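## Task

Pick up the printed block from the desk, set it on the closet's bottom shelf, and close the closet door fully. The robot must not tip over or finish leaning. The result only counts if it stays in place without the robot holding it.

## Robot and tools

ROBOT. A simulated Hello Robot Stretch 3 with a single arm. It has a two-wheeled base, a lift that rides up a mast, and a telescoping arm that reaches out to the robot's right side. The arm cannot move the gripper forward or back; the base has to drive for that. The base is 0.33 m long and 0.34 m wide and cannot move sideways. It turns in place about the point midway between the drive wheels, which sits 0.05 m behind the front edge. With the arm pulled in and the wrist folded, a turn sweeps a 0.28 m radius. An unfolded, level gripper reaches beyond that circle. The base reaches 0.30 m/s and 1.9 rad/s only when stowed (lift_m under 0.30, arm_m under 0.03, wrist_yaw_rad over 2.54). Otherwise it is capped at 0.10 m/s and 0.63 rad/s.

FRAMES. Base frame: origin on the floor between the drive wheels, x forward, y left, z up. hand_pose is reported in this frame, at the point where the closed fingertips meet. With all wrist joints at zero, that frame's x points up, its y points back along the arm toward the mast, and its z points to the robot's rear. Odometry frame: the base frame as it stood when the scene began. The heading runs from -3.142 to 3.142 and is positive to the left. Odometry only counts wheel turns, so wheel slip shows up as travel.

execute_actions. Arguments: "actions", a list holding a single action or nothing, and "cameras", which picks the images returned. Camera options are head_camera, nav_camera, wrist_camera or all; null, a missing value or ["all"] gives every camera, and [] gives none. An empty actions list only reports the state and images. An action can hold "base", "joints" or both, plus an optional "contact_limits". All of its motions start together.

- base: exactly one command, and it is a relative move from where the base was last measured. {"translate_m": d} drives straight d metres, forward positive, from -1 to 1. {"rotate_rad": d} turns in place d radians, left (counter-clockwise) positive, from -3.2 to 3.2.
- joints: absolute targets, keyed by name. Ranges, with the tolerance for counting as done:
  - lift_m 0 to 1.1 (±0.004): arm height on the mast.
  - arm_m 0 to 0.52 (±0.004): arm extension.
  - wrist_yaw_rad -1.345 to 4.42 (±0.02): 0 points along the arm, positive swings toward the front, 3.0 folds it over the base.
  - wrist_pitch_rad -1.57 to 0.451 (±0.05): 0 is level, negative tips the fingertips down.
  - wrist_roll_rad -2.911 to 2.911 (±0.02): at 0 the fingers are level and side by side.
  - gripper_m -0.089 to 0.179 (±0.004): larger means wider.
  - head_pan_rad -3.953 to 1.73 (±0.02): 0 looks forward, positive turns left, -1.57 looks along the arm.
  - head_tilt_rad -1.53 to 0.419 (±0.02): negative looks down.
- A joint or base left out of an action may still be pushing toward its earlier target, and the statuses will not show it.
- contact_limits: only {"arm_m": effort %} from 1 to 100. The arm motion stops once its effort reaches that value (negative when retracting). Smaller values are gentler, but a value too small stops the arm immediately. The limit also caps the arm's holding force until the next action. The result line reports the active limit, the default and the maximum; anything higher is cut down.
- Each action lasts at most 15 s. An unknown key or an out-of-range value rejects the whole call, and nothing moves. If a result reports a stop, the remaining execute_actions, wait and finished_scene calls in that reply are skipped.

GRIPPER. The fingertip gap is smaller than gripper_m: by 0.007 when nearly shut and by 0.025 when fully open, and it is 0 below 0.007. The fingertips are round pads 0.04 m across. To grasp, command a value below the object's width; lower values squeeze harder, but too hard triggers a stall guard that eases the grip, so objects may slip. Send a different value to squeeze again. To let go, command at least 0.02 more than the value where contact began. Neither the reading nor a "done" status confirms you are holding anything.

wait {"seconds": 0 to 10}: runs the scene forward without new commands and returns the same state and images as an empty action. zoom_image {"camera", "region": [x0,y0,x1,y1]}: gives a sharper crop of that camera's most recent full image, in pixels from the top-left corner, up to 504x504. finished_scene {"scene": 1 or 2}: ends the scene for good and reports success; the task must already be complete and stable. Replying with no tool call ends every remaining scene.

RESULT LINES. base_status and joint_status: how each motion ended. "done": reached the target (for the base, the wheels turned the commanded amount, even with slip). "off_target": came to rest away from the target and may still push. After contact_stop, time_out or torque_fault, the old target is dropped. The arm and lift contact_stop on firm resistance and then go slack until next commanded; a slack lift can sink under a load or keep pressing. Closing the fingers on a surface lifts a slack lift. The base, wrist and head have no contact stop. A wrist servo pushed hard for several seconds turns off for 10 s (torque_fault) and goes limp. on_its_own covers joints this call did not command; there, "held at" is the target, not the position. motor_effort is in % of maximum, positive toward larger values, with peak in brackets; readings carry sizeable bias and noise. Positive wheel effort pushes forward. lidar_m: 12 distances in metres for 30° sectors, the 1st straight ahead and counting counter-clockwise (4th left, 7th behind, 10th right). The scan plane is 0.17 m above the floor and covers 0.15 to 12 m; "-" means nothing seen. It misses glass and thin legs, and the robot's own parts can block sectors 5, 6, 9 and 10. wrist_depth_mm and head_depth_mm give 7x7 median depths from the top-left, in ranges 45–1000 and 280–4000 mm; the head grid is sideways. base_tilt in degrees, positive when leaning forward or right, with a fixed bias of up to ~4°. turned_by_wheels and turned_by_imu: the turn since the previous result.

CAMERAS. head_camera and nav_camera ride on the head, which is aimed by head_pan_rad and head_tilt_rad. wrist_camera rides on the gripper. The calibration data uses the base frame as "world".

AVOID. Fold or unfold the wrist (yaw to 3.0) only with lift_m between 0.32 and 0.95, pitch -0.4 and roll near 0; once folded, the lift may go down to 0.25. With yaw below -0.4, keep pitch at -0.5 or lower. Pushing into something rigid with the gripper higher than ~0.45 m can tip the robot, and a second push after a contact_stop tips it more easily. Do not drive while the gripper is holding, hooked on or pushing against something that cannot move. If the base snags, reverse in small steps. If base_tilt shows a lean, pull the gripper free, and if the robot stays tilted, lower lift_m to about 0.2. Avoid drops, slams and hard hits. Loose objects can sometimes be nudged by outside forces.

Each tool is called in YAML: its name, and indented under it one key for each argument.

## Session

execute_actions:
  actions:
    - {"joints":{"head_tilt_rad":-0.5}}

execute_actions:
  actions:
    - {"joints":{"head_pan_rad":1.5}}
  cameras: ["nav_camera"]

execute_actions:
  actions:
    - {"joints":{"head_pan_rad":-1.5}}
  cameras: ["nav_camera"]

execute_actions:
  actions:
    - {"joints":{"head_pan_rad":-3.1}}
  cameras: ["nav_camera"]

Scene clock: 0.87 s.
base_odometry: x=+0.000 y=+0.000 heading=+0.000 (m, m, rad; odometry frame)
turned_by_wheels: +0.000 (rad since the last result)
turned_by_imu: +0.000 (rad since the last result)
base_tilt: forward=+1.3 right=-0.4 (deg)
lidar_m: 1.54 1.71 2.19 2.15 2.42 2.21 2.19 2.35 1.88 1.40 1.85 1.57
head_depth_mm: 1267 1362 1472 1602 1775 1668 1367 / 1294 1393 1489 1632 1793 1665 1372 / 1324 1430 1544 1681 1860 1667 1357 / 1351 1467 1589 1752 1904 1650 1367 / 1373 1471 1606 1769 1937 1639 1362 / 1398 1510 1644 1813 1956 1638 1353 / 1415 1537 1680 1840 1988 1634 1342
base_status: not commanded
joint_positions: lift_m=+0.372 arm_m=+0.000 wrist_yaw_rad=+2.957 wrist_pitch_rad=-0.519 wrist_roll_rad=-0.001 gripper_m=+0.037 head_pan_rad=+0.020 head_tilt_rad=-0.493
joint_status: all done
motor_effort: left_wheel=-1(1) right_wheel=+0(0) lift_m=+39(39) arm_m=+0(0) wrist_yaw_rad=+0(0) wrist_pitch_rad=+5(5) wrist_roll_rad=+1(1) gripper_m=+0(1) head_pan_rad=+0(0) head_tilt_rad=-3(31) (%)
hand_pose: x=+0.0174 y=+0.0621 z=+0.3625 quat_wxyz=(+0.244, +0.697, +0.118, +0.664) (m; base frame)
wrist_depth_mm: - - - - - - - / - - - - - - - / 887 874 915 913 955 957 - / 719 735 744 760 757 767 777 / 606 611 - 629 638 646 651 / 524 532 - 562 559 553 554 / 467 - - - 480 487 485
pictures: head_camera (sideways: a quarter turn clockwise sets it upright), nav_camera (sideways: a quarter turn counterclockwise sets it upright), wrist_camera
camera_calibration (this result's frames):
head_camera: T_world_to_cam=[[-0.434803, -0.0559561, -0.898785, 1.19274], [-0.0647662, 0.997426, -0.0307654, 0.0408407], [0.898194, 0.044834, -0.437308, 0.521976], [0, 0, 0, 1]] pos_world=[0.0524187, 0.00260343, 1.30154]
nav_camera: T_world_to_cam=[[0.482981, 0.0136155, 0.875525, -1.09716], [0.0659446, -0.997605, -0.0208642, 0.0745372], [0.873144, 0.0678131, -0.482722, 0.575637], [0, 0, 0, 1]] pos_world=[0.0223805, 0.0502614, 1.24002]
wrist_camera: T_world_to_cam=[[0.986884, -0.158621, 0.0299841, -0.01544], [-0.0800169, -0.641981, -0.762534, 0.346686], [0.140203, 0.750134, -0.646253, 0.351696], [0, 0, 0, 1]] pos_world=[-0.00633043, -0.043702, 0.492107]
Images, in order (width x height): head_camera 896x504, nav_camera 672x504, wrist_camera 644x364.

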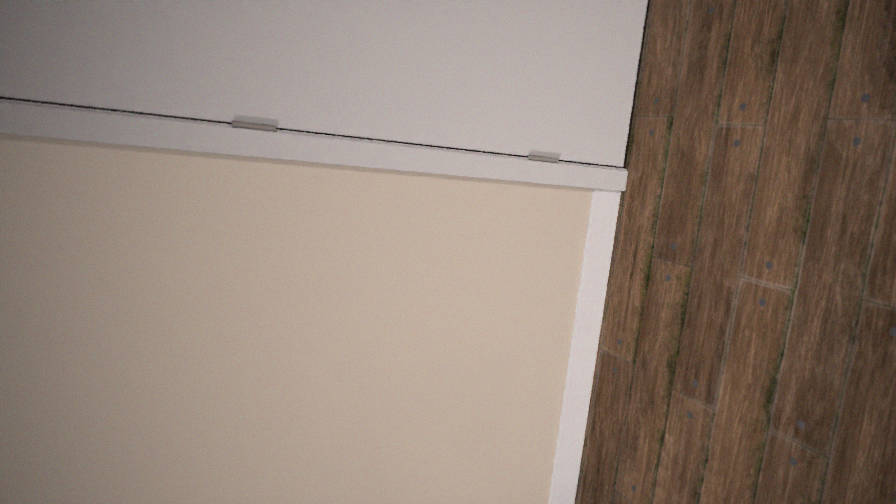

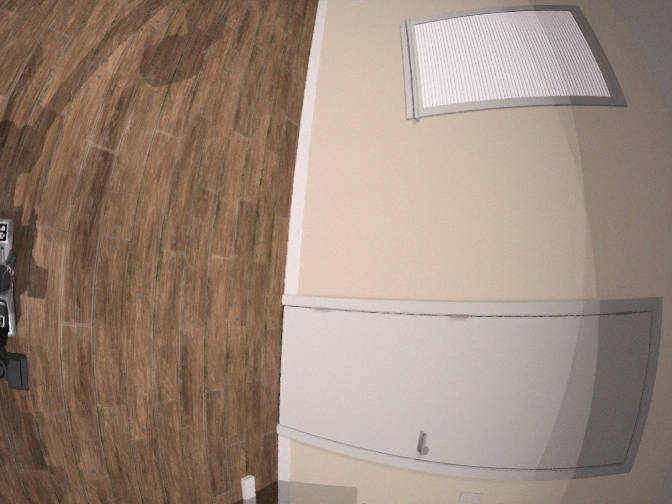

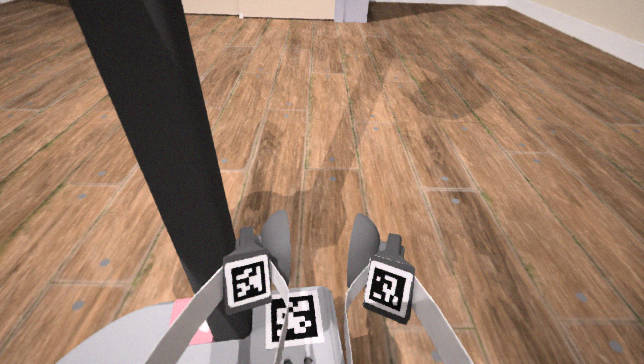

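Scene clock: 2.20 s.
base_odometry: x=+0.000 y=+0.000 heading=+0.000 (m, m, rad; odometry frame)
turned_by_wheels: +0.000 (rad since the last result)
turned_by_imu: +0.000 (rad since the last result)
base_tilt: forward=+1.3 right=-0.4 (deg)
lidar_m: 1.54 1.71 2.19 2.15 2.42 2.22 2.19 2.35 1.88 1.39 1.84 1.57
head_depth_mm: 2435 2619 2868 2962 2173 1662 1358 / 1818 2001 2183 2614 2119 1663 1368 / 1856 2000 2154 2358 2138 1654 1361 / 1865 2012 2203 2382 2087 1655 1352 / 1869 2048 2226 2406 2084 1631 1355 / 1963 2106 2260 2462 2068 1635 1351 / 1952 2115 2291 2497 2043 1635 1339
base_status: not commanded
joint_positions: lift_m=+0.372 arm_m=+0.000 wrist_yaw_rad=+2.957 wrist_pitch_rad=-0.519 wrist_roll_rad=-0.001 gripper_m=+0.037 head_pan_rad=+1.493 head_tilt_rad=-0.493
joint_status: all done
motor_effort: left_wheel=+0(1) right_wheel=+0(0) lift_m=+39(39) arm_m=+1(0) wrist_yaw_rad=+0(0) wrist_pitch_rad=+5(5) wrist_roll_rad=+1(1) gripper_m=+0(0) head_pan_rad=+2(27) head_tilt_rad=-4(3) (%)
hand_pose: x=+0.0174 y=+0.0621 z=+0.3625 quat_wxyz=(+0.244, +0.697, +0.118, +0.664) (m; base frame)
wrist_depth_mm: - - - - - - - / - - - - - - - / 891 868 924 939 958 960 - / 732 728 738 750 768 782 783 / 603 608 - 631 651 645 651 / 525 530 - 550 554 554 562 / 464 - - - 480 485 488
pictures: nav_camera (sideways: a quarter turn counterclockwise sets it upright)
camera_calibration (this result's frames):
nav_camera: T_world_to_cam=[[0.0335609, 0.482205, 0.875415, -1.09428], [0.999281, -0.0316521, -0.0208747, 0.0688575], [0.0176429, 0.875487, -0.48292, 0.581113], [0, 0, 0, 1]] pos_world=[-0.0423354, 0.02109, 1.24002]
Images, in order (width x height): nav_camera 672x504.

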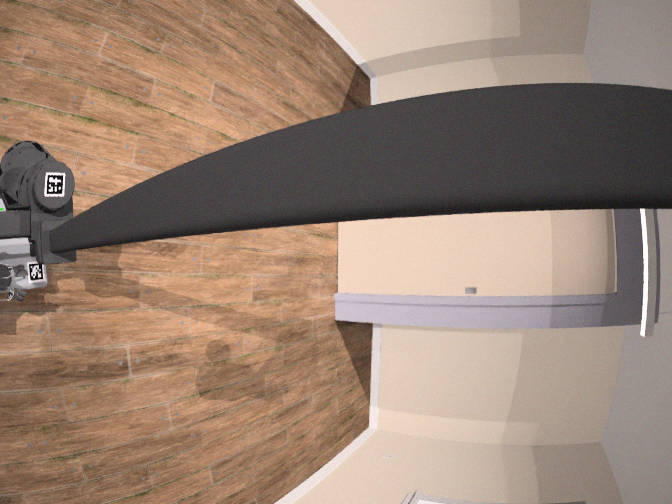

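Scene clock: 4.20 s.
base_odometry: x=+0.000 y=+0.000 heading=+0.000 (m, m, rad; odometry frame)
turned_by_wheels: +0.000 (rad since the last result)
turned_by_imu: +0.000 (rad since the last result)
base_tilt: forward=+1.3 right=-0.3 (deg)
lidar_m: 1.54 1.71 2.19 2.16 2.42 2.21 2.19 2.35 1.88 1.40 1.85 1.57
head_depth_mm: 1523 1642 1766 1808 2059 1669 1369 / 1550 1671 1771 1305 1975 1675 1376 / 1575 1724 1818 1360 2106 1652 1361 / 1638 1762 1862 1346 2132 1643 1353 / 1665 1818 1881 1424 2090 1642 1354 / 1697 1857 1928 1422 2092 1640 1348 / 1750 1914 1958 1483 2047 1620 1344
base_status: not commanded
joint_positions: lift_m=+0.372 arm_m=+0.000 wrist_yaw_rad=+2.957 wrist_pitch_rad=-0.519 wrist_roll_rad=-0.001 gripper_m=+0.037 head_pan_rad=-1.493 head_tilt_rad=-0.494
joint_status: all done
motor_effort: left_wheel=+0(1) right_wheel=-1(1) lift_m=+39(39) arm_m=+1(0) wrist_yaw_rad=+0(0) wrist_pitch_rad=+5(5) wrist_roll_rad=+1(1) gripper_m=+1(0) head_pan_rad=-2(27) head_tilt_rad=-3(3) (%)
hand_pose: x=+0.0174 y=+0.0621 z=+0.3625 quat_wxyz=(+0.244, +0.697, +0.118, +0.664) (m; base frame)
wrist_depth_mm: - - - - - - - / - - - - - - - / 896 876 932 934 959 973 - / 721 738 745 758 748 769 776 / 609 610 - 624 644 649 653 / 527 531 - 558 554 552 553 / 465 - - - 476 482 490
pictures: nav_camera (sideways: a quarter turn counterclockwise sets it upright)
camera_calibration (this result's frames):
nav_camera: T_world_to_cam=[[0.0418062, -0.481696, 0.875341, -1.09423], [-0.992057, -0.124047, -0.0208818, 0.081014], [0.118642, -0.867515, -0.483055, 0.580672], [0, 0, 0, 1]] pos_world=[0.057224, -0.0132959, 1.24002]
Images, in order (width x height): nav_camera 672x504.

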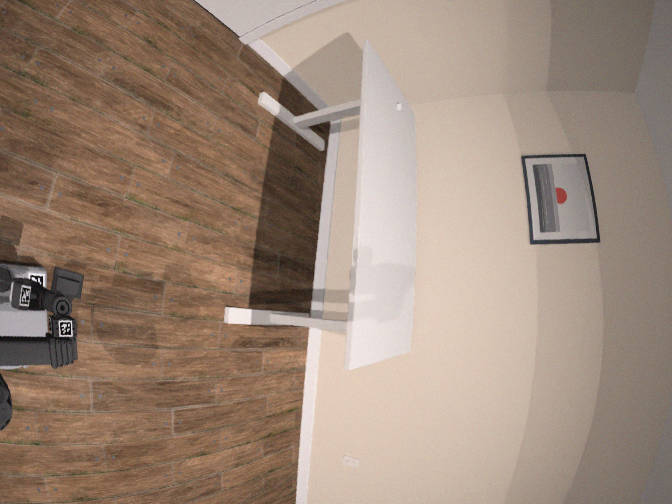

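Scene clock: 5.57 s.
base_odometry: x=+0.000 y=+0.000 heading=+0.000 (m, m, rad; odometry frame)
turned_by_wheels: +0.000 (rad since the last result)
turned_by_imu: +0.000 (rad since the last result)
base_tilt: forward=+1.3 right=-0.3 (deg)
lidar_m: 1.54 1.71 2.19 2.16 2.42 2.22 2.19 2.35 1.88 1.40 1.85 1.57
head_depth_mm: 1813 1951 2104 2266 2142 1659 1371 / 1840 1985 2134 2335 2120 1665 1371 / 1882 2037 2207 2412 2104 1660 1356 / 1911 2040 2240 2491 2092 1649 1355 / 1944 2106 2307 2472 2081 1627 1343 / 1999 2164 2375 2528 2068 1630 1343 / 2037 2209 2420 2607 2034 1622 1341
base_status: not commanded
joint_positions: lift_m=+0.372 arm_m=+0.000 wrist_yaw_rad=+2.957 wrist_pitch_rad=-0.519 wrist_roll_rad=-0.001 gripper_m=+0.037 head_pan_rad=-3.093 head_tilt_rad=-0.494
joint_status: all done
motor_effort: left_wheel=-1(1) right_wheel=-1(1) lift_m=+39(39) arm_m=+0(0) wrist_yaw_rad=+0(0) wrist_pitch_rad=+5(5) wrist_roll_rad=+0(1) gripper_m=+1(0) head_pan_rad=-3(25) head_tilt_rad=-3(4) (%)
hand_pose: x=+0.0174 y=+0.0621 z=+0.3625 quat_wxyz=(+0.244, +0.697, +0.118, +0.664) (m; base frame)
wrist_depth_mm: - - - - - - - / - - - - - - - / 907 873 892 938 941 957 - / 721 732 745 745 761 775 784 / 608 614 - 630 649 645 652 / 526 536 - 551 553 545 555 / 464 - - - 478 484 488
pictures: nav_camera (sideways: a quarter turn counterclockwise sets it upright)
camera_calibration (this result's frames):
nav_camera: T_world_to_cam=[[-0.482736, -0.0277226, 0.875327, -1.09102], [-0.0950223, 0.995256, -0.0208832, 0.0755438], [-0.870596, -0.0932566, -0.48308, 0.586739], [0, 0, 0, 1]] pos_world=[-0.00868139, -0.0507138, 1.24001]
Images, in order (width x height): nav_camera 672x504.

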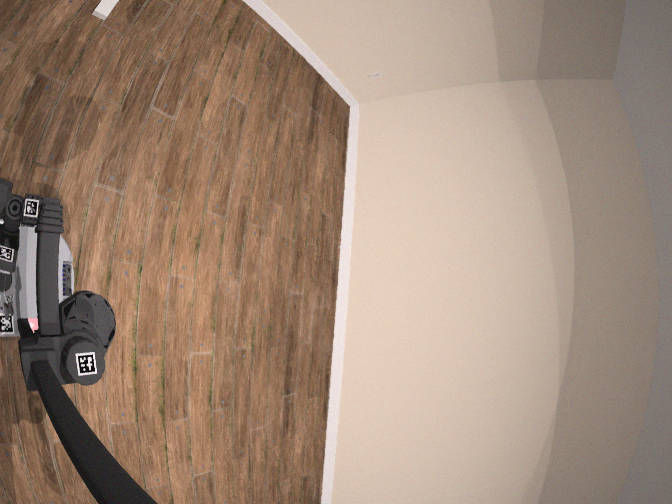

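execute_actions:
  actions:
    - {"joints":{"lift_m":0.28,"wrist_pitch_rad":-0.4,"head_pan_rad":0,"head_tilt_rad":-0.4},"base":{"rotate_rad":1.4}}
  cameras: ["head_camera"]

execute_actions:
  actions:
    - {"base":{"translate_m":1}}
  cameras: ["head_camera","nav_camera"]

Scene clock: 8.37 s.
base_odometry: x=+0.000 y=+0.000 heading=+1.400 (m, m, rad; odometry frame)
turned_by_wheels: +1.400 (rad since the last result)
turned_by_imu: +1.381 (rad since the last result)
base_tilt: forward=+1.4 right=-0.4 (deg)
lidar_m: 2.16 2.24 2.30 2.19 2.24 1.95 1.39 1.84 1.62 1.54 1.61 2.14
head_depth_mm: 2494 2665 2916 3023 2434 1826 1463 / 2486 2668 2864 3027 2393 1829 1460 / 1872 1989 2167 2385 2428 1826 1454 / 1884 2008 2145 2294 2377 1789 1453 / 1874 2005 2123 2302 2381 1782 1443 / 1882 1984 2111 2269 2354 1792 1442 / 1892 2009 2163 2323 2346 1776 1433
base_status: done
joint_positions: lift_m=+0.280 arm_m=+0.000 wrist_yaw_rad=+2.957 wrist_pitch_rad=-0.421 wrist_roll_rad=-0.001 gripper_m=+0.037 head_pan_rad=-0.007 head_tilt_rad=-0.408
joint_status: all done
motor_effort: left_wheel=-3(10) right_wheel=+3(10) lift_m=+34(37) arm_m=+0(0) wrist_yaw_rad=+0(0) wrist_pitch_rad=+10(10) wrist_roll_rad=+1(1) gripper_m=+1(0) head_pan_rad=+2(24) head_tilt_rad=+3(13) (%)
hand_pose: x=+0.0199 y=+0.0753 z=+0.2922 quat_wxyz=(+0.211, +0.702, +0.084, +0.675) (m; base frame)
wrist_depth_mm: - - - - - - - / - - - - - - - / 889 - 910 936 978 - - / 684 692 698 714 731 745 749 / 551 556 593 578 598 591 609 / 471 485 - 503 503 495 501 / - - - - 423 423 432
pictures: head_camera (sideways: a quarter turn clockwise sets it upright)
camera_calibration (this result's frames):
head_camera: T_world_to_cam=[[-0.357776, -0.04489, -0.932728, 1.23657], [-0.0353447, 0.998779, -0.0345114, 0.0455417], [0.933138, 0.0206196, -0.358926, 0.419762], [0, 0, 0, 1]] pos_world=[0.0523272, 0.00136801, 1.30561]
Images, in order (width x height): head_camera 896x504.

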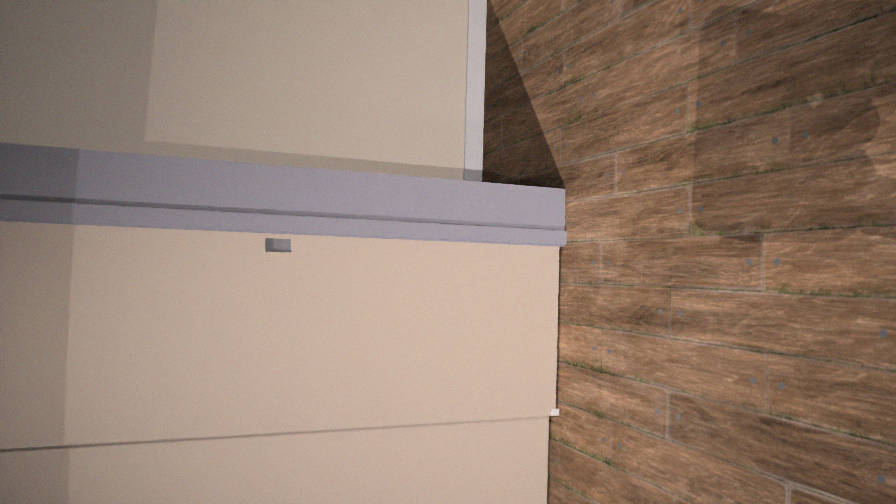

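Scene clock: 13.47 s.
base_odometry: x=+0.170 y=+0.985 heading=+1.400 (m, m, rad; odometry frame)
turned_by_wheels: +0.000 (rad since the last result)
turned_by_imu: +0.003 (rad since the last result)
base_tilt: forward=+1.3 right=-0.4 (deg)
lidar_m: 1.16 1.22 1.62 2.22 2.30 3.00 2.40 2.24 1.61 1.53 1.58 2.00
head_depth_mm: 1635 1742 1869 2002 2120 1853 1470 / 979 1053 1142 1964 2111 1822 1471 / 966 1040 1115 1201 1294 1428 1451 / 991 1056 1123 1206 1303 1412 1462 / 994 1058 1137 1215 1311 1434 1445 / 988 1054 1129 1215 1304 1436 1427 / 989 1055 1133 1209 1310 1430 1435
base_status: done
joint_positions: lift_m=+0.280 arm_m=+0.000 wrist_yaw_rad=+2.957 wrist_pitch_rad=-0.421 wrist_roll_rad=-0.001 gripper_m=+0.037 head_pan_rad=-0.007 head_tilt_rad=-0.407
joint_status: not commanded
motor_effort: left_wheel=-3(9) right_wheel=+2(9) lift_m=+34(34) arm_m=+0(0) wrist_yaw_rad=+0(0) wrist_pitch_rad=+10(9) wrist_roll_rad=+0(1) gripper_m=+0(0) head_pan_rad=+2(3) head_tilt_rad=+4(4) (%)
hand_pose: x=+0.0199 y=+0.0753 z=+0.2922 quat_wxyz=(+0.211, +0.702, +0.084, +0.675) (m; base frame)
wrist_depth_mm: - - - - - - - / - - - - - - - / 884 - 925 945 960 - - / 672 689 715 722 727 737 761 / 553 561 599 574 598 595 601 / 468 491 - 503 500 499 504 / - - - - 422 423 427
pictures: head_camera (sideways: a quarter turn clockwise sets it upright), nav_camera (sideways: a quarter turn counterclockwise sets it upright)
camera_calibration (this result's frames):
head_camera: T_world_to_cam=[[-0.357468, -0.0449219, -0.932844, 1.23672], [-0.0354166, 0.998776, -0.0345252, 0.0455601], [0.933254, 0.0206965, -0.358622, 0.419365], [0, 0, 0, 1]] pos_world=[0.0523259, 0.00137187, 1.30563]
nav_camera: T_world_to_cam=[[0.406323, 0.00130257, 0.913728, -1.14653], [0.0410124, -0.999017, -0.0168135, 0.0694178], [0.912809, 0.0443059, -0.405977, 0.475531], [0, 0, 0, 1]] pos_world=[0.0289475, 0.0497742, 1.24184]
Images, in order (width x height): head_camera 896x504, nav_camera 672x504.

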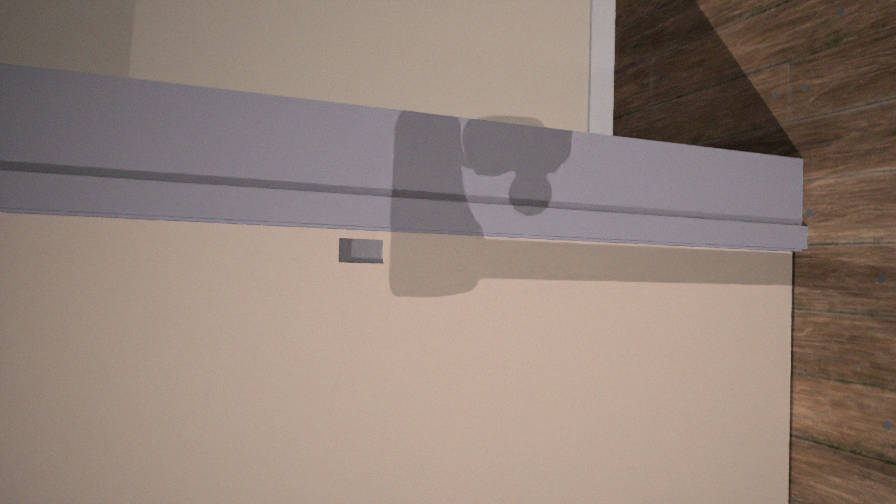

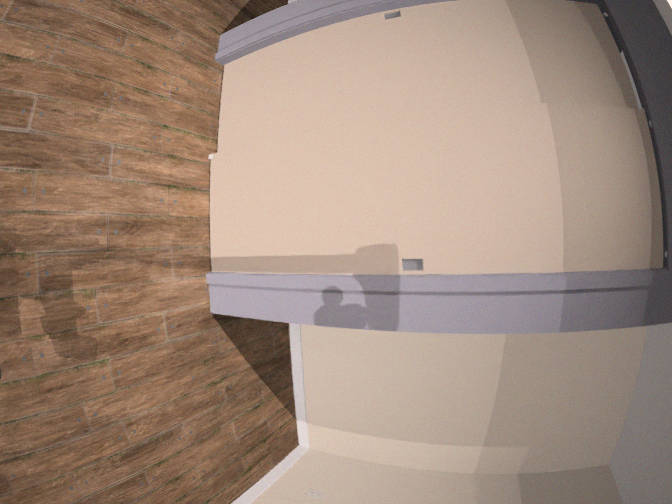

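execute_actions:
  actions:
    - {"base":{"translate_m":0.62}}
  cameras: []

execute_actions:
  actions:
    - {"base":{"rotate_rad":1.61},"joints":{"lift_m":0.6,"head_pan_rad":-1.57,"head_tilt_rad":-0.6}}
  cameras: []

execute_actions:
  actions:
    - {"base":{"translate_m":0.05},"joints":{"lift_m":0.92,"wrist_yaw_rad":0,"gripper_m":0.0}}
  cameras: []

execute_actions:
  actions:
    - {"joints":{"wrist_pitch_rad":0,"arm_m":0.06}}

Scene clock: 17.43 s.
base_odometry: x=+0.276 y=+1.596 heading=+1.400 (m, m, rad; odometry frame)
turned_by_wheels: +0.000 (rad since the last result)
turned_by_imu: +0.002 (rad since the last result)
base_tilt: forward=+1.3 right=-0.3 (deg)
lidar_m: 0.53 0.58 0.77 2.25 2.32 3.10 3.47 2.18 1.58 1.51 1.55 0.57
head_depth_mm: 432 461 495 532 575 628 720 / 425 457 489 531 576 626 688 / 427 456 484 518 560 614 677 / 446 476 510 547 597 639 697 / 445 474 509 547 594 645 709 / 444 474 509 548 593 645 707 / 444 474 507 546 590 644 705
base_status: done
joint_positions: lift_m=+0.280 arm_m=+0.000 wrist_yaw_rad=+2.957 wrist_pitch_rad=-0.421 wrist_roll_rad=-0.001 gripper_m=+0.037 head_pan_rad=-0.007 head_tilt_rad=-0.407
joint_status: not commanded
motor_effort: left_wheel=-3(8) right_wheel=+2(9) lift_m=+34(34) arm_m=+0(0) wrist_yaw_rad=+0(0) wrist_pitch_rad=+10(9) wrist_roll_rad=+1(1) gripper_m=+0(0) head_pan_rad=+3(3) head_tilt_rad=+3(4) (%)
hand_pose: x=+0.0199 y=+0.0753 z=+0.2922 quat_wxyz=(+0.211, +0.702, +0.084, +0.675) (m; base frame)
wrist_depth_mm: - - - - - 771 522 / - - - - - 788 526 / 898 - 923 943 950 793 536 / 687 686 717 716 734 696 538 / 559 561 595 580 597 597 550 / 470 487 - 502 503 496 502 / - - - - 418 423 429
pictures: none
No camera images: the call's "cameras" was empty. Leave "cameras" out to get every camera's image.

Scene clock: 21.17 s.
base_odometry: x=+0.276 y=+1.596 heading=+3.009 (m, m, rad; odometry frame)
turned_by_wheels: +1.610 (rad since the last result)
turned_by_imu: +1.590 (rad since the last result)
base_tilt: forward=+1.4 right=-0.4 (deg)
lidar_m: 2.25 2.34 3.25 3.02 2.13 1.56 1.51 1.57 0.56 0.53 0.58 0.87
head_depth_mm: 422 470 519 580 657 763 1249 / 423 458 509 575 660 765 904 / 446 485 535 602 665 762 896 / 450 493 545 612 695 804 954 / 451 496 548 615 700 811 964 / 453 497 553 619 704 818 974 / 455 501 554 622 709 825 990
base_status: done
joint_positions: lift_m=+0.600 arm_m=+0.000 wrist_yaw_rad=+2.957 wrist_pitch_rad=-0.420 wrist_roll_rad=-0.001 gripper_m=+0.037 head_pan_rad=-1.563 head_tilt_rad=-0.593
joint_status: all done
motor_effort: left_wheel=-3(11) right_wheel=+2(6) lift_m=+44(47) arm_m=+0(0) wrist_yaw_rad=+0(0) wrist_pitch_rad=+9(10) wrist_roll_rad=+1(1) gripper_m=+0(0) head_pan_rad=-3(26) head_tilt_rad=-3(20) (%)
hand_pose: x=+0.0199 y=+0.0754 z=+0.6119 quat_wxyz=(+0.211, +0.702, +0.084, +0.676) (m; base frame)
wrist_depth_mm: - - - - - - - / - - - - - - - / - - - - - - - / - - - - - - - / - - - - - - - / 821 824 - 851 873 874 873 / 707 718 732 737 746 753 747
pictures: none
No camera images: the call's "cameras" was empty. Leave "cameras" out to get every camera's image.

Scene clock: 24.90 s.
base_odometry: x=+0.226 y=+1.603 heading=+3.009 (m, m, rad; odometry frame)
turned_by_wheels: +0.000 (rad since the last result)
turned_by_imu: +0.000 (rad since the last result)
base_tilt: forward=+1.3 right=-0.3 (deg)
lidar_m: 2.20 2.29 3.16 3.02 2.19 1.62 1.56 1.62 0.55 0.54 0.59 0.87
head_depth_mm: 423 458 506 574 657 719 - / 444 484 530 588 653 745 - / 447 491 542 610 684 - - / 449 494 545 611 694 806 987 / 451 494 551 617 701 813 962 / 453 499 553 620 705 817 975 / 456 501 555 623 710 826 983
base_status: done
joint_positions: lift_m=+0.920 arm_m=+0.000 wrist_yaw_rad=+0.002 wrist_pitch_rad=-0.420 wrist_roll_rad=-0.001 gripper_m=+0.000 head_pan_rad=-1.563 head_tilt_rad=-0.593
joint_status: all done
motor_effort: left_wheel=-3(7) right_wheel=+2(6) lift_m=+44(46) arm_m=+0(0) wrist_yaw_rad=-3(5) wrist_pitch_rad=+9(9) wrist_roll_rad=+1(1) gripper_m=-2(85) head_pan_rad=-2(1) head_tilt_rad=-4(3) (%)
hand_pose: x=-0.0210 y=-0.3690 z=+0.9320 quat_wxyz=(+0.692, +0.149, -0.691, -0.147) (m; base frame)
wrist_depth_mm: 291 286 281 277 274 248 252 / 318 314 307 302 295 273 273 / 354 349 337 333 308 303 302 / 393 386 377 369 340 338 - / 443 435 428 399 382 378 - / 518 503 481 - 425 441 - / 646 588 566 561 497 - -
pictures: none
No camera images: the call's "cameras" was empty. Leave "cameras" out to get every camera's image.

Scene clock: 26.50 s.
base_odometry: x=+0.226 y=+1.603 heading=+3.009 (m, m, rad; odometry frame)
turned_by_wheels: +0.000 (rad since the last result)
turned_by_imu: +0.000 (rad since the last result)
base_tilt: forward=+1.4 right=-0.3 (deg)
lidar_m: 2.20 2.28 3.16 3.01 2.19 1.61 1.56 1.62 0.55 0.54 0.58 0.87
head_depth_mm: 423 457 506 574 - - - / 446 486 530 586 620 - - / 448 491 542 597 - - - / 448 492 546 601 688 809 972 / 451 495 549 616 701 810 969 / 454 498 552 619 707 818 977 / 455 500 556 622 710 828 985
base_status: not commanded
joint_positions: lift_m=+0.920 arm_m=+0.060 wrist_yaw_rad=+0.002 wrist_pitch_rad=-0.025 wrist_roll_rad=-0.001 gripper_m=+0.000 head_pan_rad=-1.563 head_tilt_rad=-0.593
joint_status: all done
motor_effort: left_wheel=-3(3) right_wheel=+2(2) lift_m=+44(44) arm_m=+4(5) wrist_yaw_rad=-2(2) wrist_pitch_rad=+11(12) wrist_roll_rad=+1(1) gripper_m=-2(2) head_pan_rad=-1(2) head_tilt_rad=-4(3) (%)
hand_pose: x=-0.0210 y=-0.4603 z=+1.0281 quat_wxyz=(+0.708, +0.010, -0.706, -0.008) (m; base frame)
wrist_depth_mm: 244 242 240 236 232 204 213 / 251 249 246 244 239 211 221 / 260 257 254 252 248 218 228 / 270 266 261 260 254 226 234 / 279 276 270 266 264 235 242 / 289 285 282 - 247 250 250 / 298 296 292 288 267 258 259
pictures: head_camera (sideways: a quarter turn clockwise sets it upright), nav_camera (sideways: a quarter turn counterclockwise sets it upright), wrist_camera
camera_calibration (this result's frames):
head_camera: T_world_to_cam=[[-0.0515001, 0.522615, -0.851012, 1.1281], [0.998099, 0.0558179, -0.0261229, 0.0283095], [0.0338494, -0.850739, -0.524496, 0.640696], [0, 0, 0, 1]] pos_world=[0.0081542, -0.0460756, 1.29681]
nav_camera: T_world_to_cam=[[0.0085736, -0.567743, 0.823161, -1.02599], [-0.998332, -0.0518562, -0.0253677, 0.0868894], [0.0570884, -0.821571, -0.567241, 0.690581], [0, 0, 0, 1]] pos_world=[0.0561168, -0.0106313, 1.23848]
wrist_camera: T_world_to_cam=[[-0.999207, -0.0102328, 0.0384729, -0.0624444], [-0.039758, 0.206895, -0.977555, 1.12841], [0.00204325, -0.97831, -0.207138, -0.0708673], [0, 0, 0, 1]] pos_world=[-0.0173867, -0.303432, 1.09081]
Images, in order (width x height): head_camera 896x504, nav_camera 672x504, wrist_camera 644x364.

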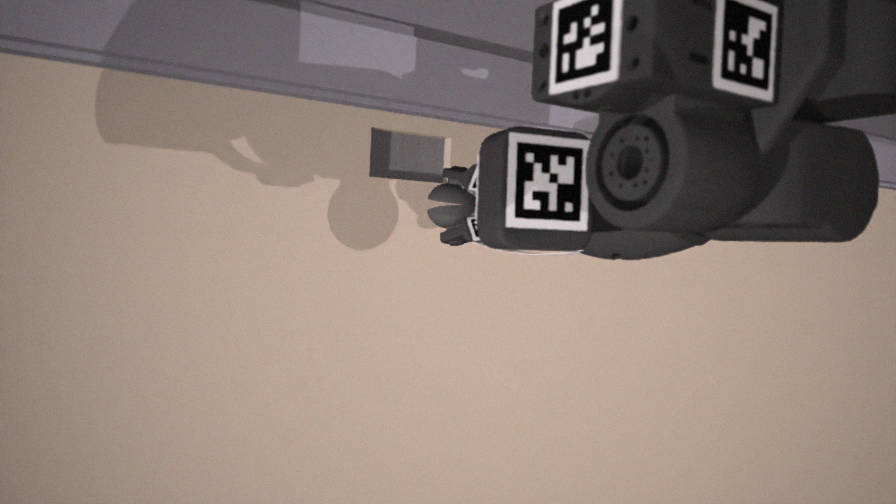

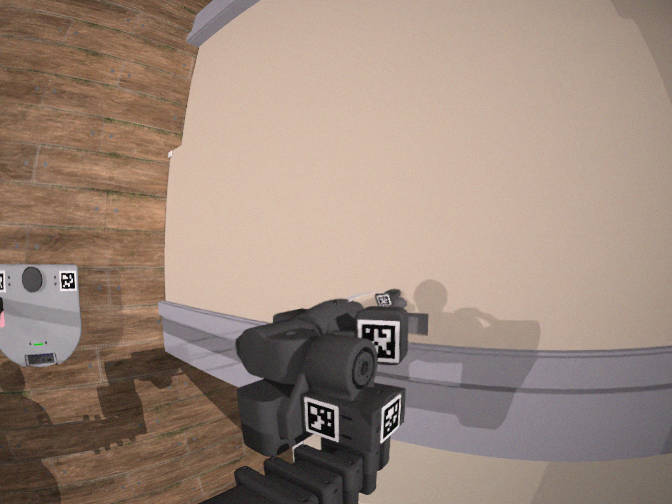

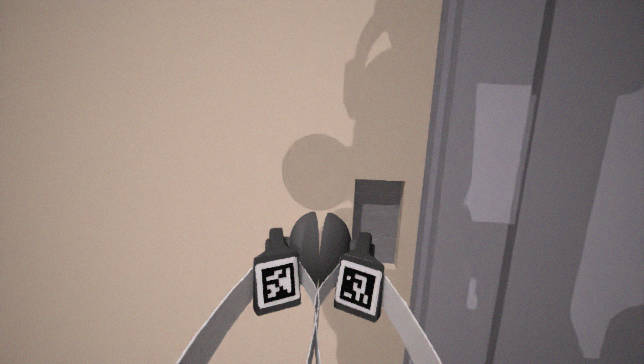

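execute_actions:
  actions:
    - {"base":{"translate_m":-0.047},"joints":{"wrist_roll_rad":1.57,"arm_m":0.11,"lift_m":0.905}}
  cameras: ["head_camera","wrist_camera"]

Scene clock: 29.07 s.
base_odometry: x=+0.273 y=+1.597 heading=+3.009 (m, m, rad; odometry frame)
turned_by_wheels: +0.000 (rad since the last result)
turned_by_imu: +0.000 (rad since the last result)
base_tilt: forward=+1.3 right=-0.4 (deg)
lidar_m: 2.25 2.34 3.23 3.00 2.13 1.56 1.51 1.57 0.56 0.53 0.58 0.87
head_depth_mm: 422 469 518 580 - - 1228 / 423 460 507 566 - - 928 / 447 489 534 588 - - 914 / 449 492 546 610 667 823 957 / 451 494 549 613 700 813 964 / 454 497 551 619 705 816 974 / 454 499 555 624 708 826 982
base_status: done
joint_positions: lift_m=+0.905 arm_m=+0.110 wrist_yaw_rad=+0.002 wrist_pitch_rad=-0.024 wrist_roll_rad=+1.566 gripper_m=+0.000 head_pan_rad=-1.563 head_tilt_rad=-0.593
joint_status: all done
motor_effort: left_wheel=-3(9) right_wheel=+1(4) lift_m=+34(41) arm_m=+4(4) wrist_yaw_rad=-2(2) wrist_pitch_rad=+10(11) wrist_roll_rad=+3(2) gripper_m=-2(2) head_pan_rad=-1(2) head_tilt_rad=-4(4) (%)
hand_pose: x=-0.0209 y=-0.5103 z=+1.0135 quat_wxyz=(+0.003, +0.001, -1.000, -0.012) (m; base frame)
wrist_depth_mm: 173 173 174 175 175 176 175 / 167 167 169 169 179 179 180 / 171 170 171 172 173 173 174 / 206 208 208 208 209 194 180 / 215 215 216 224 216 218 218 / 222 223 223 - 224 225 227 / 230 231 232 233 234 235 234
pictures: head_camera (sideways: a quarter turn clockwise sets it upright), wrist_camera
camera_calibration (this result's frames):
head_camera: T_world_to_cam=[[-0.0514905, 0.522616, -0.851012, 1.1281], [0.9981, 0.0557997, -0.0261229, 0.0283095], [0.0338339, -0.85074, -0.524497, 0.640696], [0, 0, 0, 1]] pos_world=[0.00815336, -0.0460757, 1.29681]
wrist_camera: T_world_to_cam=[[-0.0424413, 0.0168052, -0.998958, 1.02293], [0.982032, 0.184722, -0.0386147, 0.182903], [0.183881, -0.982647, -0.0243431, -0.306516], [0, 0, 0, 1]] pos_world=[-0.0798392, -0.352174, 1.02147]
Images, in order (width x height): head_camera 896x504, wrist_camera 644x364.

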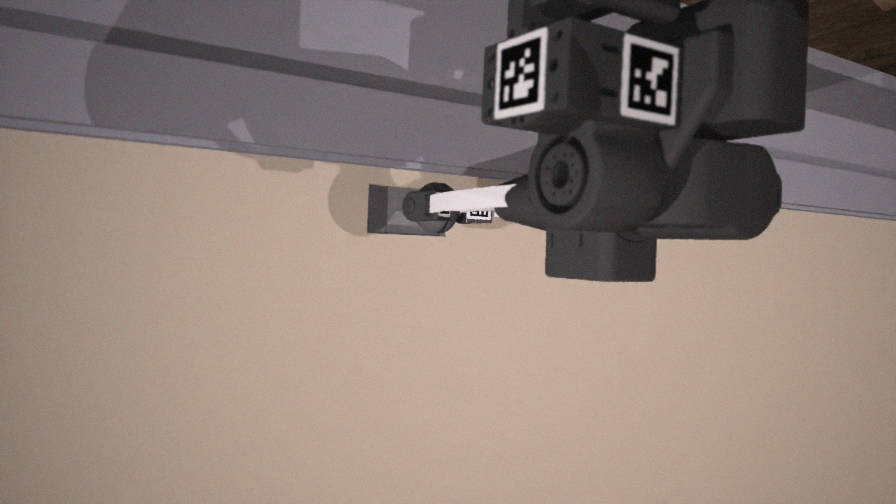

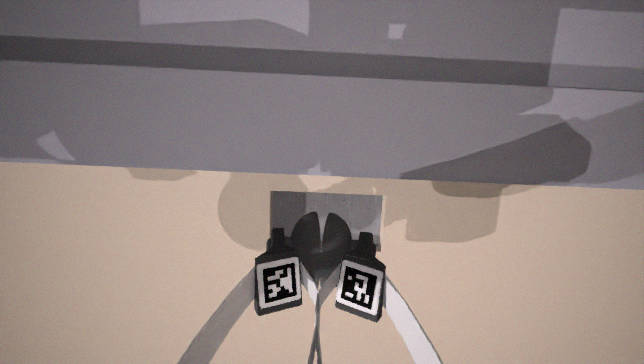

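execute_actions:
  actions:
    - {"joints":{"arm_m":0.155,"lift_m":0.902},"contact_limits":{"arm_m":12}}
  cameras: ["wrist_camera"]

execute_actions:
  actions:
    - {"base":{"translate_m":0.1}}
  cameras: ["head_camera","wrist_camera"]

Scene clock: 30.83 s.
base_odometry: x=+0.273 y=+1.597 heading=+3.009 (m, m, rad; odometry frame)
turned_by_wheels: +0.000 (rad since the last result)
turned_by_imu: +0.000 (rad since the last result)
base_tilt: forward=+1.4 right=-0.4 (deg)
lidar_m: 2.24 2.33 3.20 3.01 2.13 1.57 1.51 1.58 0.56 0.53 0.58 0.87
head_depth_mm: 422 468 520 563 - 794 1230 / 424 460 509 554 - 800 910 / 448 492 534 579 - 785 912 / 450 494 548 612 726 811 956 / 452 495 551 615 700 812 967 / 454 498 551 618 705 820 977 / 455 500 555 623 710 824 985
base_status: not commanded
joint_positions: lift_m=+0.902 arm_m=+0.155 wrist_yaw_rad=+0.002 wrist_pitch_rad=-0.023 wrist_roll_rad=+1.566 gripper_m=+0.000 head_pan_rad=-1.563 head_tilt_rad=-0.593
joint_status: all done
motor_effort: left_wheel=-3(3) right_wheel=+2(2) lift_m=+34(34) arm_m=+4(6) wrist_yaw_rad=-2(2) wrist_pitch_rad=+10(11) wrist_roll_rad=+3(3) gripper_m=-2(2) head_pan_rad=-2(2) head_tilt_rad=-3(4) (%)
contact_limits: arm_m 12 (drawing in: default 29, maximum 48; extending or still: default 41, maximum 67)
hand_pose: x=-0.0209 y=-0.5553 z=+1.0105 quat_wxyz=(+0.003, +0.001, -1.000, -0.012) (m; base frame)
wrist_depth_mm: 133 133 133 133 134 135 135 / 123 124 124 125 126 127 127 / 128 128 128 129 129 129 129 / 163 146 133 133 133 134 134 / 168 169 170 179 171 171 172 / 174 175 175 - 176 177 178 / 181 182 182 183 183 184 184
pictures: wrist_camera
camera_calibration (this result's frames):
wrist_camera: T_world_to_cam=[[-0.0422988, 0.0167545, -0.998965, 1.02069], [0.982047, 0.184668, -0.0384853, 0.190952], [0.183832, -0.982658, -0.024265, -0.350891], [0, 0, 0, 1]] pos_world=[-0.0798446, -0.39717, 1.01847]
Images, in order (width x height): wrist_camera 644x364.

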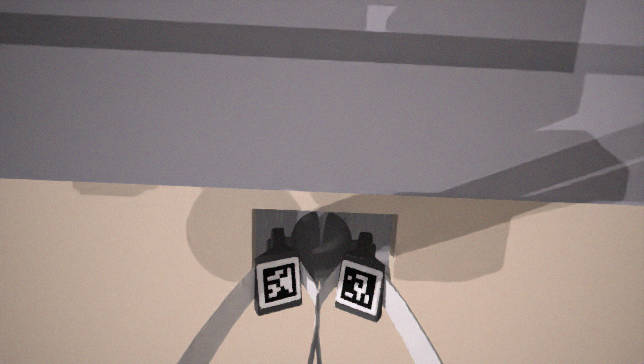

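Scene clock: 32.83 s.
base_odometry: x=+0.174 y=+1.610 heading=+3.009 (m, m, rad; odometry frame)
turned_by_wheels: +0.000 (rad since the last result)
turned_by_imu: -0.004 (rad since the last result)
base_tilt: forward=+1.3 right=-0.4 (deg)
lidar_m: 2.15 2.23 3.05 3.02 2.24 1.68 1.61 1.68 0.55 0.56 0.59 0.86
head_depth_mm: 908 547 536 563 - 796 900 / 1044 1126 1231 1195 - 796 903 / 448 492 545 616 - 1431 1226 / 450 493 546 613 724 812 958 / 452 495 550 617 705 813 969 / 453 499 554 622 709 820 981 / 455 501 554 623 712 827 989
base_status: done
joint_positions: lift_m=+0.902 arm_m=+0.155 wrist_yaw_rad=-0.013 wrist_pitch_rad=-0.023 wrist_roll_rad=+1.566 gripper_m=+0.000 head_pan_rad=-1.563 head_tilt_rad=-0.593
joint_status: not commanded
on_its_own: wrist_yaw_rad is at rest, and its effort (+15) is outside its rest range (-12 to +12)
motor_effort: left_wheel=-5(11) right_wheel=+6(22) lift_m=+34(34) arm_m=+4(4) wrist_yaw_rad=+15(59) wrist_pitch_rad=+11(10) wrist_roll_rad=+3(2) gripper_m=-2(2) head_pan_rad=-1(2) head_tilt_rad=-2(2) (%)
hand_pose: x=-0.0246 y=-0.5553 z=+1.0105 quat_wxyz=(+0.003, -0.006, -1.000, -0.012) (m; base frame)
wrist_depth_mm: 225 215 204 197 188 180 174 / 812 528 823 838 784 535 642 / 831 571 840 849 855 572 662 / 165 166 167 172 169 170 182 / 170 170 171 182 173 173 174 / 176 176 176 - 178 178 179 / 181 181 182 183 183 183 185
pictures: head_camera (sideways: a quarter turn clockwise sets it upright), wrist_camera
camera_calibration (this result's frames):
head_camera: T_world_to_cam=[[-0.0514887, 0.522616, -0.851012, 1.1281], [0.9981, 0.0557962, -0.0261229, 0.0283095], [0.033831, -0.85074, -0.524496, 0.640696], [0, 0, 0, 1]] pos_world=[0.0081532, -0.0460757, 1.29681]
wrist_camera: T_world_to_cam=[[-0.0420525, 0.0173655, -0.998964, 1.02088], [0.984619, 0.170422, -0.0384861, 0.186738], [0.169577, -0.985218, -0.0242651, -0.351965], [0, 0, 0, 1]] pos_world=[-0.0812503, -0.396315, 1.01847]
Images, in order (width x height): head_camera 896x504, wrist_camera 644x364.

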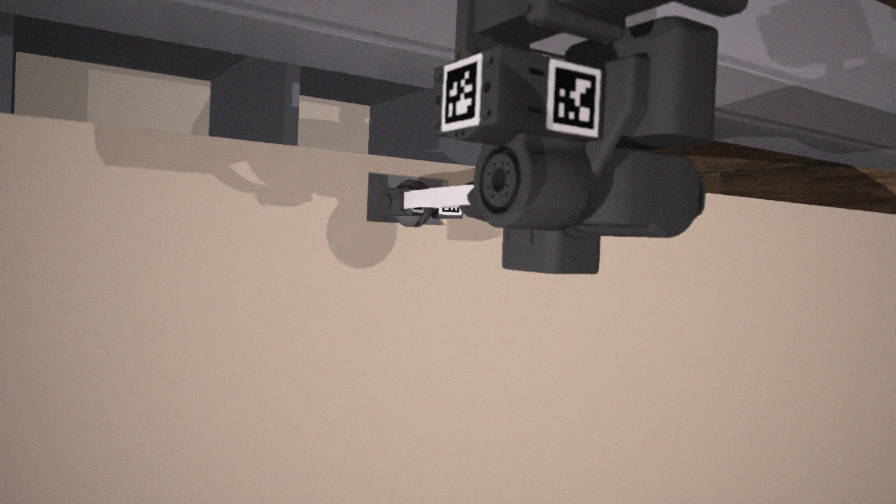

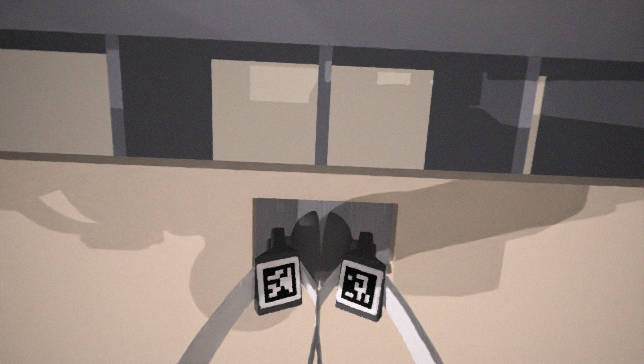

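execute_actions:
  actions:
    - {"base":{"translate_m":0.26},"joints":{"arm_m":0.16,"head_pan_rad":-1.8,"head_tilt_rad":-0.8}}

Scene clock: 37.10 s.
base_odometry: x=-0.084 y=+1.644 heading=+3.009 (m, m, rad; odometry frame)
turned_by_wheels: +0.000 (rad since the last result)
turned_by_imu: -0.280 (rad since the last result)
base_tilt: forward=+1.3 right=-0.4 (deg)
lidar_m: 0.98 1.94 2.22 3.51 3.37 2.14 1.83 1.83 0.62 0.54 0.53 0.61
head_depth_mm: 557 647 773 - - - 1151 / 517 595 682 - 1119 1309 1176 / 571 631 - - 1013 1251 1170 / 831 941 - - 1441 1287 1175 / 472 528 - - 875 1094 1163 / 452 507 572 680 801 985 1146 / 432 483 548 631 742 901 1106
base_status: done
joint_positions: lift_m=+0.902 arm_m=+0.160 wrist_yaw_rad=-0.129 wrist_pitch_rad=-0.025 wrist_roll_rad=+1.566 gripper_m=+0.000 head_pan_rad=-1.793 head_tilt_rad=-0.790
joint_status: all done
on_its_own: wrist_yaw_rad is held at -0.118, not at your +0.000, by its stall guard, which is not easing now; wrist_yaw_rad is at rest, and its effort (+14) is outside its rest range (-12 to +12)
motor_effort: left_wheel=-2(10) right_wheel=+3(19) lift_m=+34(34) arm_m=+5(18) wrist_yaw_rad=+14(63) wrist_pitch_rad=+12(11) wrist_roll_rad=+2(3) gripper_m=-2(2) head_pan_rad=-2(16) head_tilt_rad=-4(22) (%)
hand_pose: x=-0.0544 y=-0.5580 z=+1.0102 quat_wxyz=(+0.002, -0.065, -0.998, -0.013) (m; base frame)
wrist_depth_mm: 228 225 222 218 215 212 208 / 487 295 291 284 277 272 267 / 702 586 668 632 624 564 584 / 178 179 181 182 735 520 594 / 172 173 176 189 180 179 181 / 166 167 169 - 173 173 174 / 160 162 163 164 165 167 168
pictures: head_camera (sideways: a quarter turn clockwise sets it upright), nav_camera (sideways: a quarter turn counterclockwise sets it upright), wrist_camera
camera_calibration (this result's frames):
head_camera: T_world_to_cam=[[0.10365, 0.673477, -0.731906, 0.971883], [0.985437, -0.169268, -0.0162003, 0.0154631], [-0.134799, -0.719568, -0.681213, 0.845597], [0, 0, 0, 1]] pos_world=[-0.00198864, -0.0434589, 1.28761]
nav_camera: T_world_to_cam=[[-0.154344, -0.701445, 0.695811, -0.859003], [-0.98255, 0.182954, -0.0335129, 0.0973897], [-0.103794, -0.688842, -0.717443, 0.886943], [0, 0, 0, 1]] pos_world=[0.0551674, -0.0093983, 1.2373]
wrist_camera: T_world_to_cam=[[-0.0395126, 0.0233974, -0.998945, 1.02283], [0.997772, 0.0547171, -0.0381846, 0.152296], [0.053766, -0.998228, -0.0255073, -0.361927], [0, 0, 0, 1]] pos_world=[-0.0920829, -0.393551, 1.01834]
Images, in order (width x height): head_camera 896x504, nav_camera 672x504, wrist_camera 644x364.

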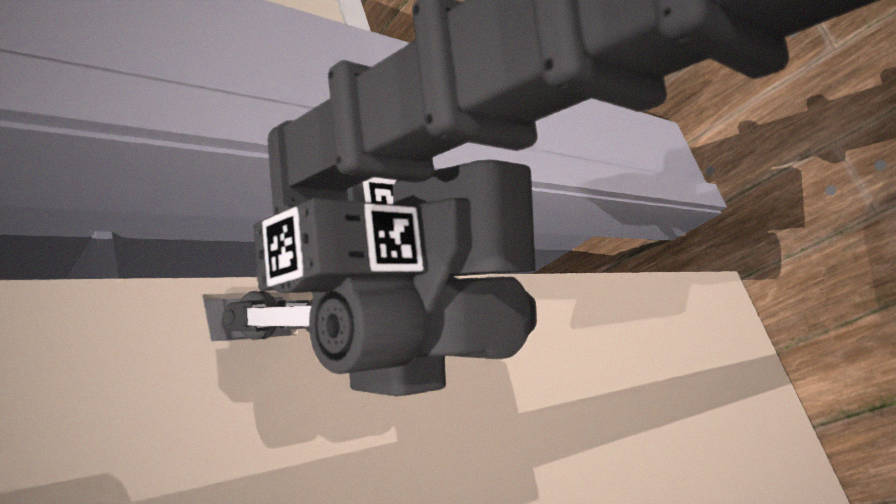

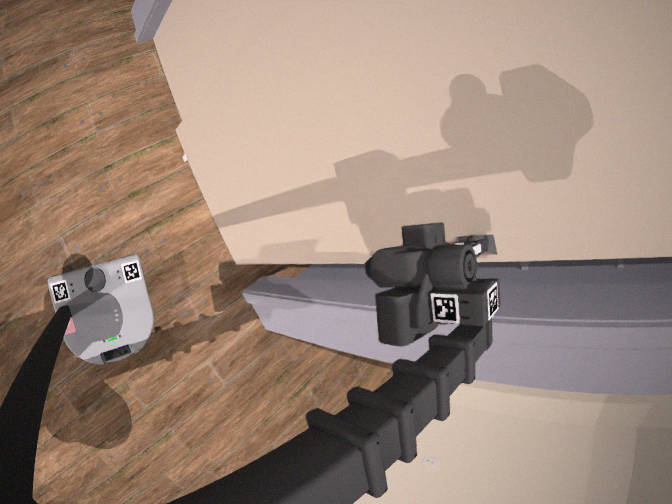

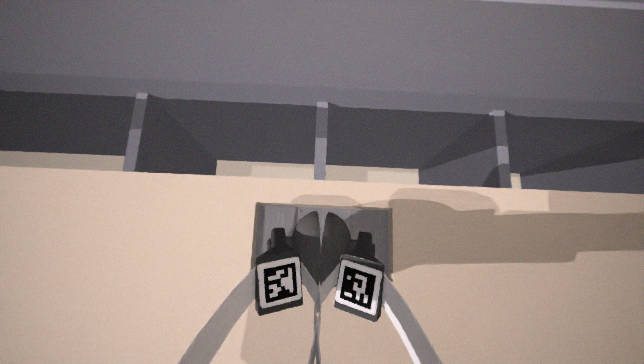

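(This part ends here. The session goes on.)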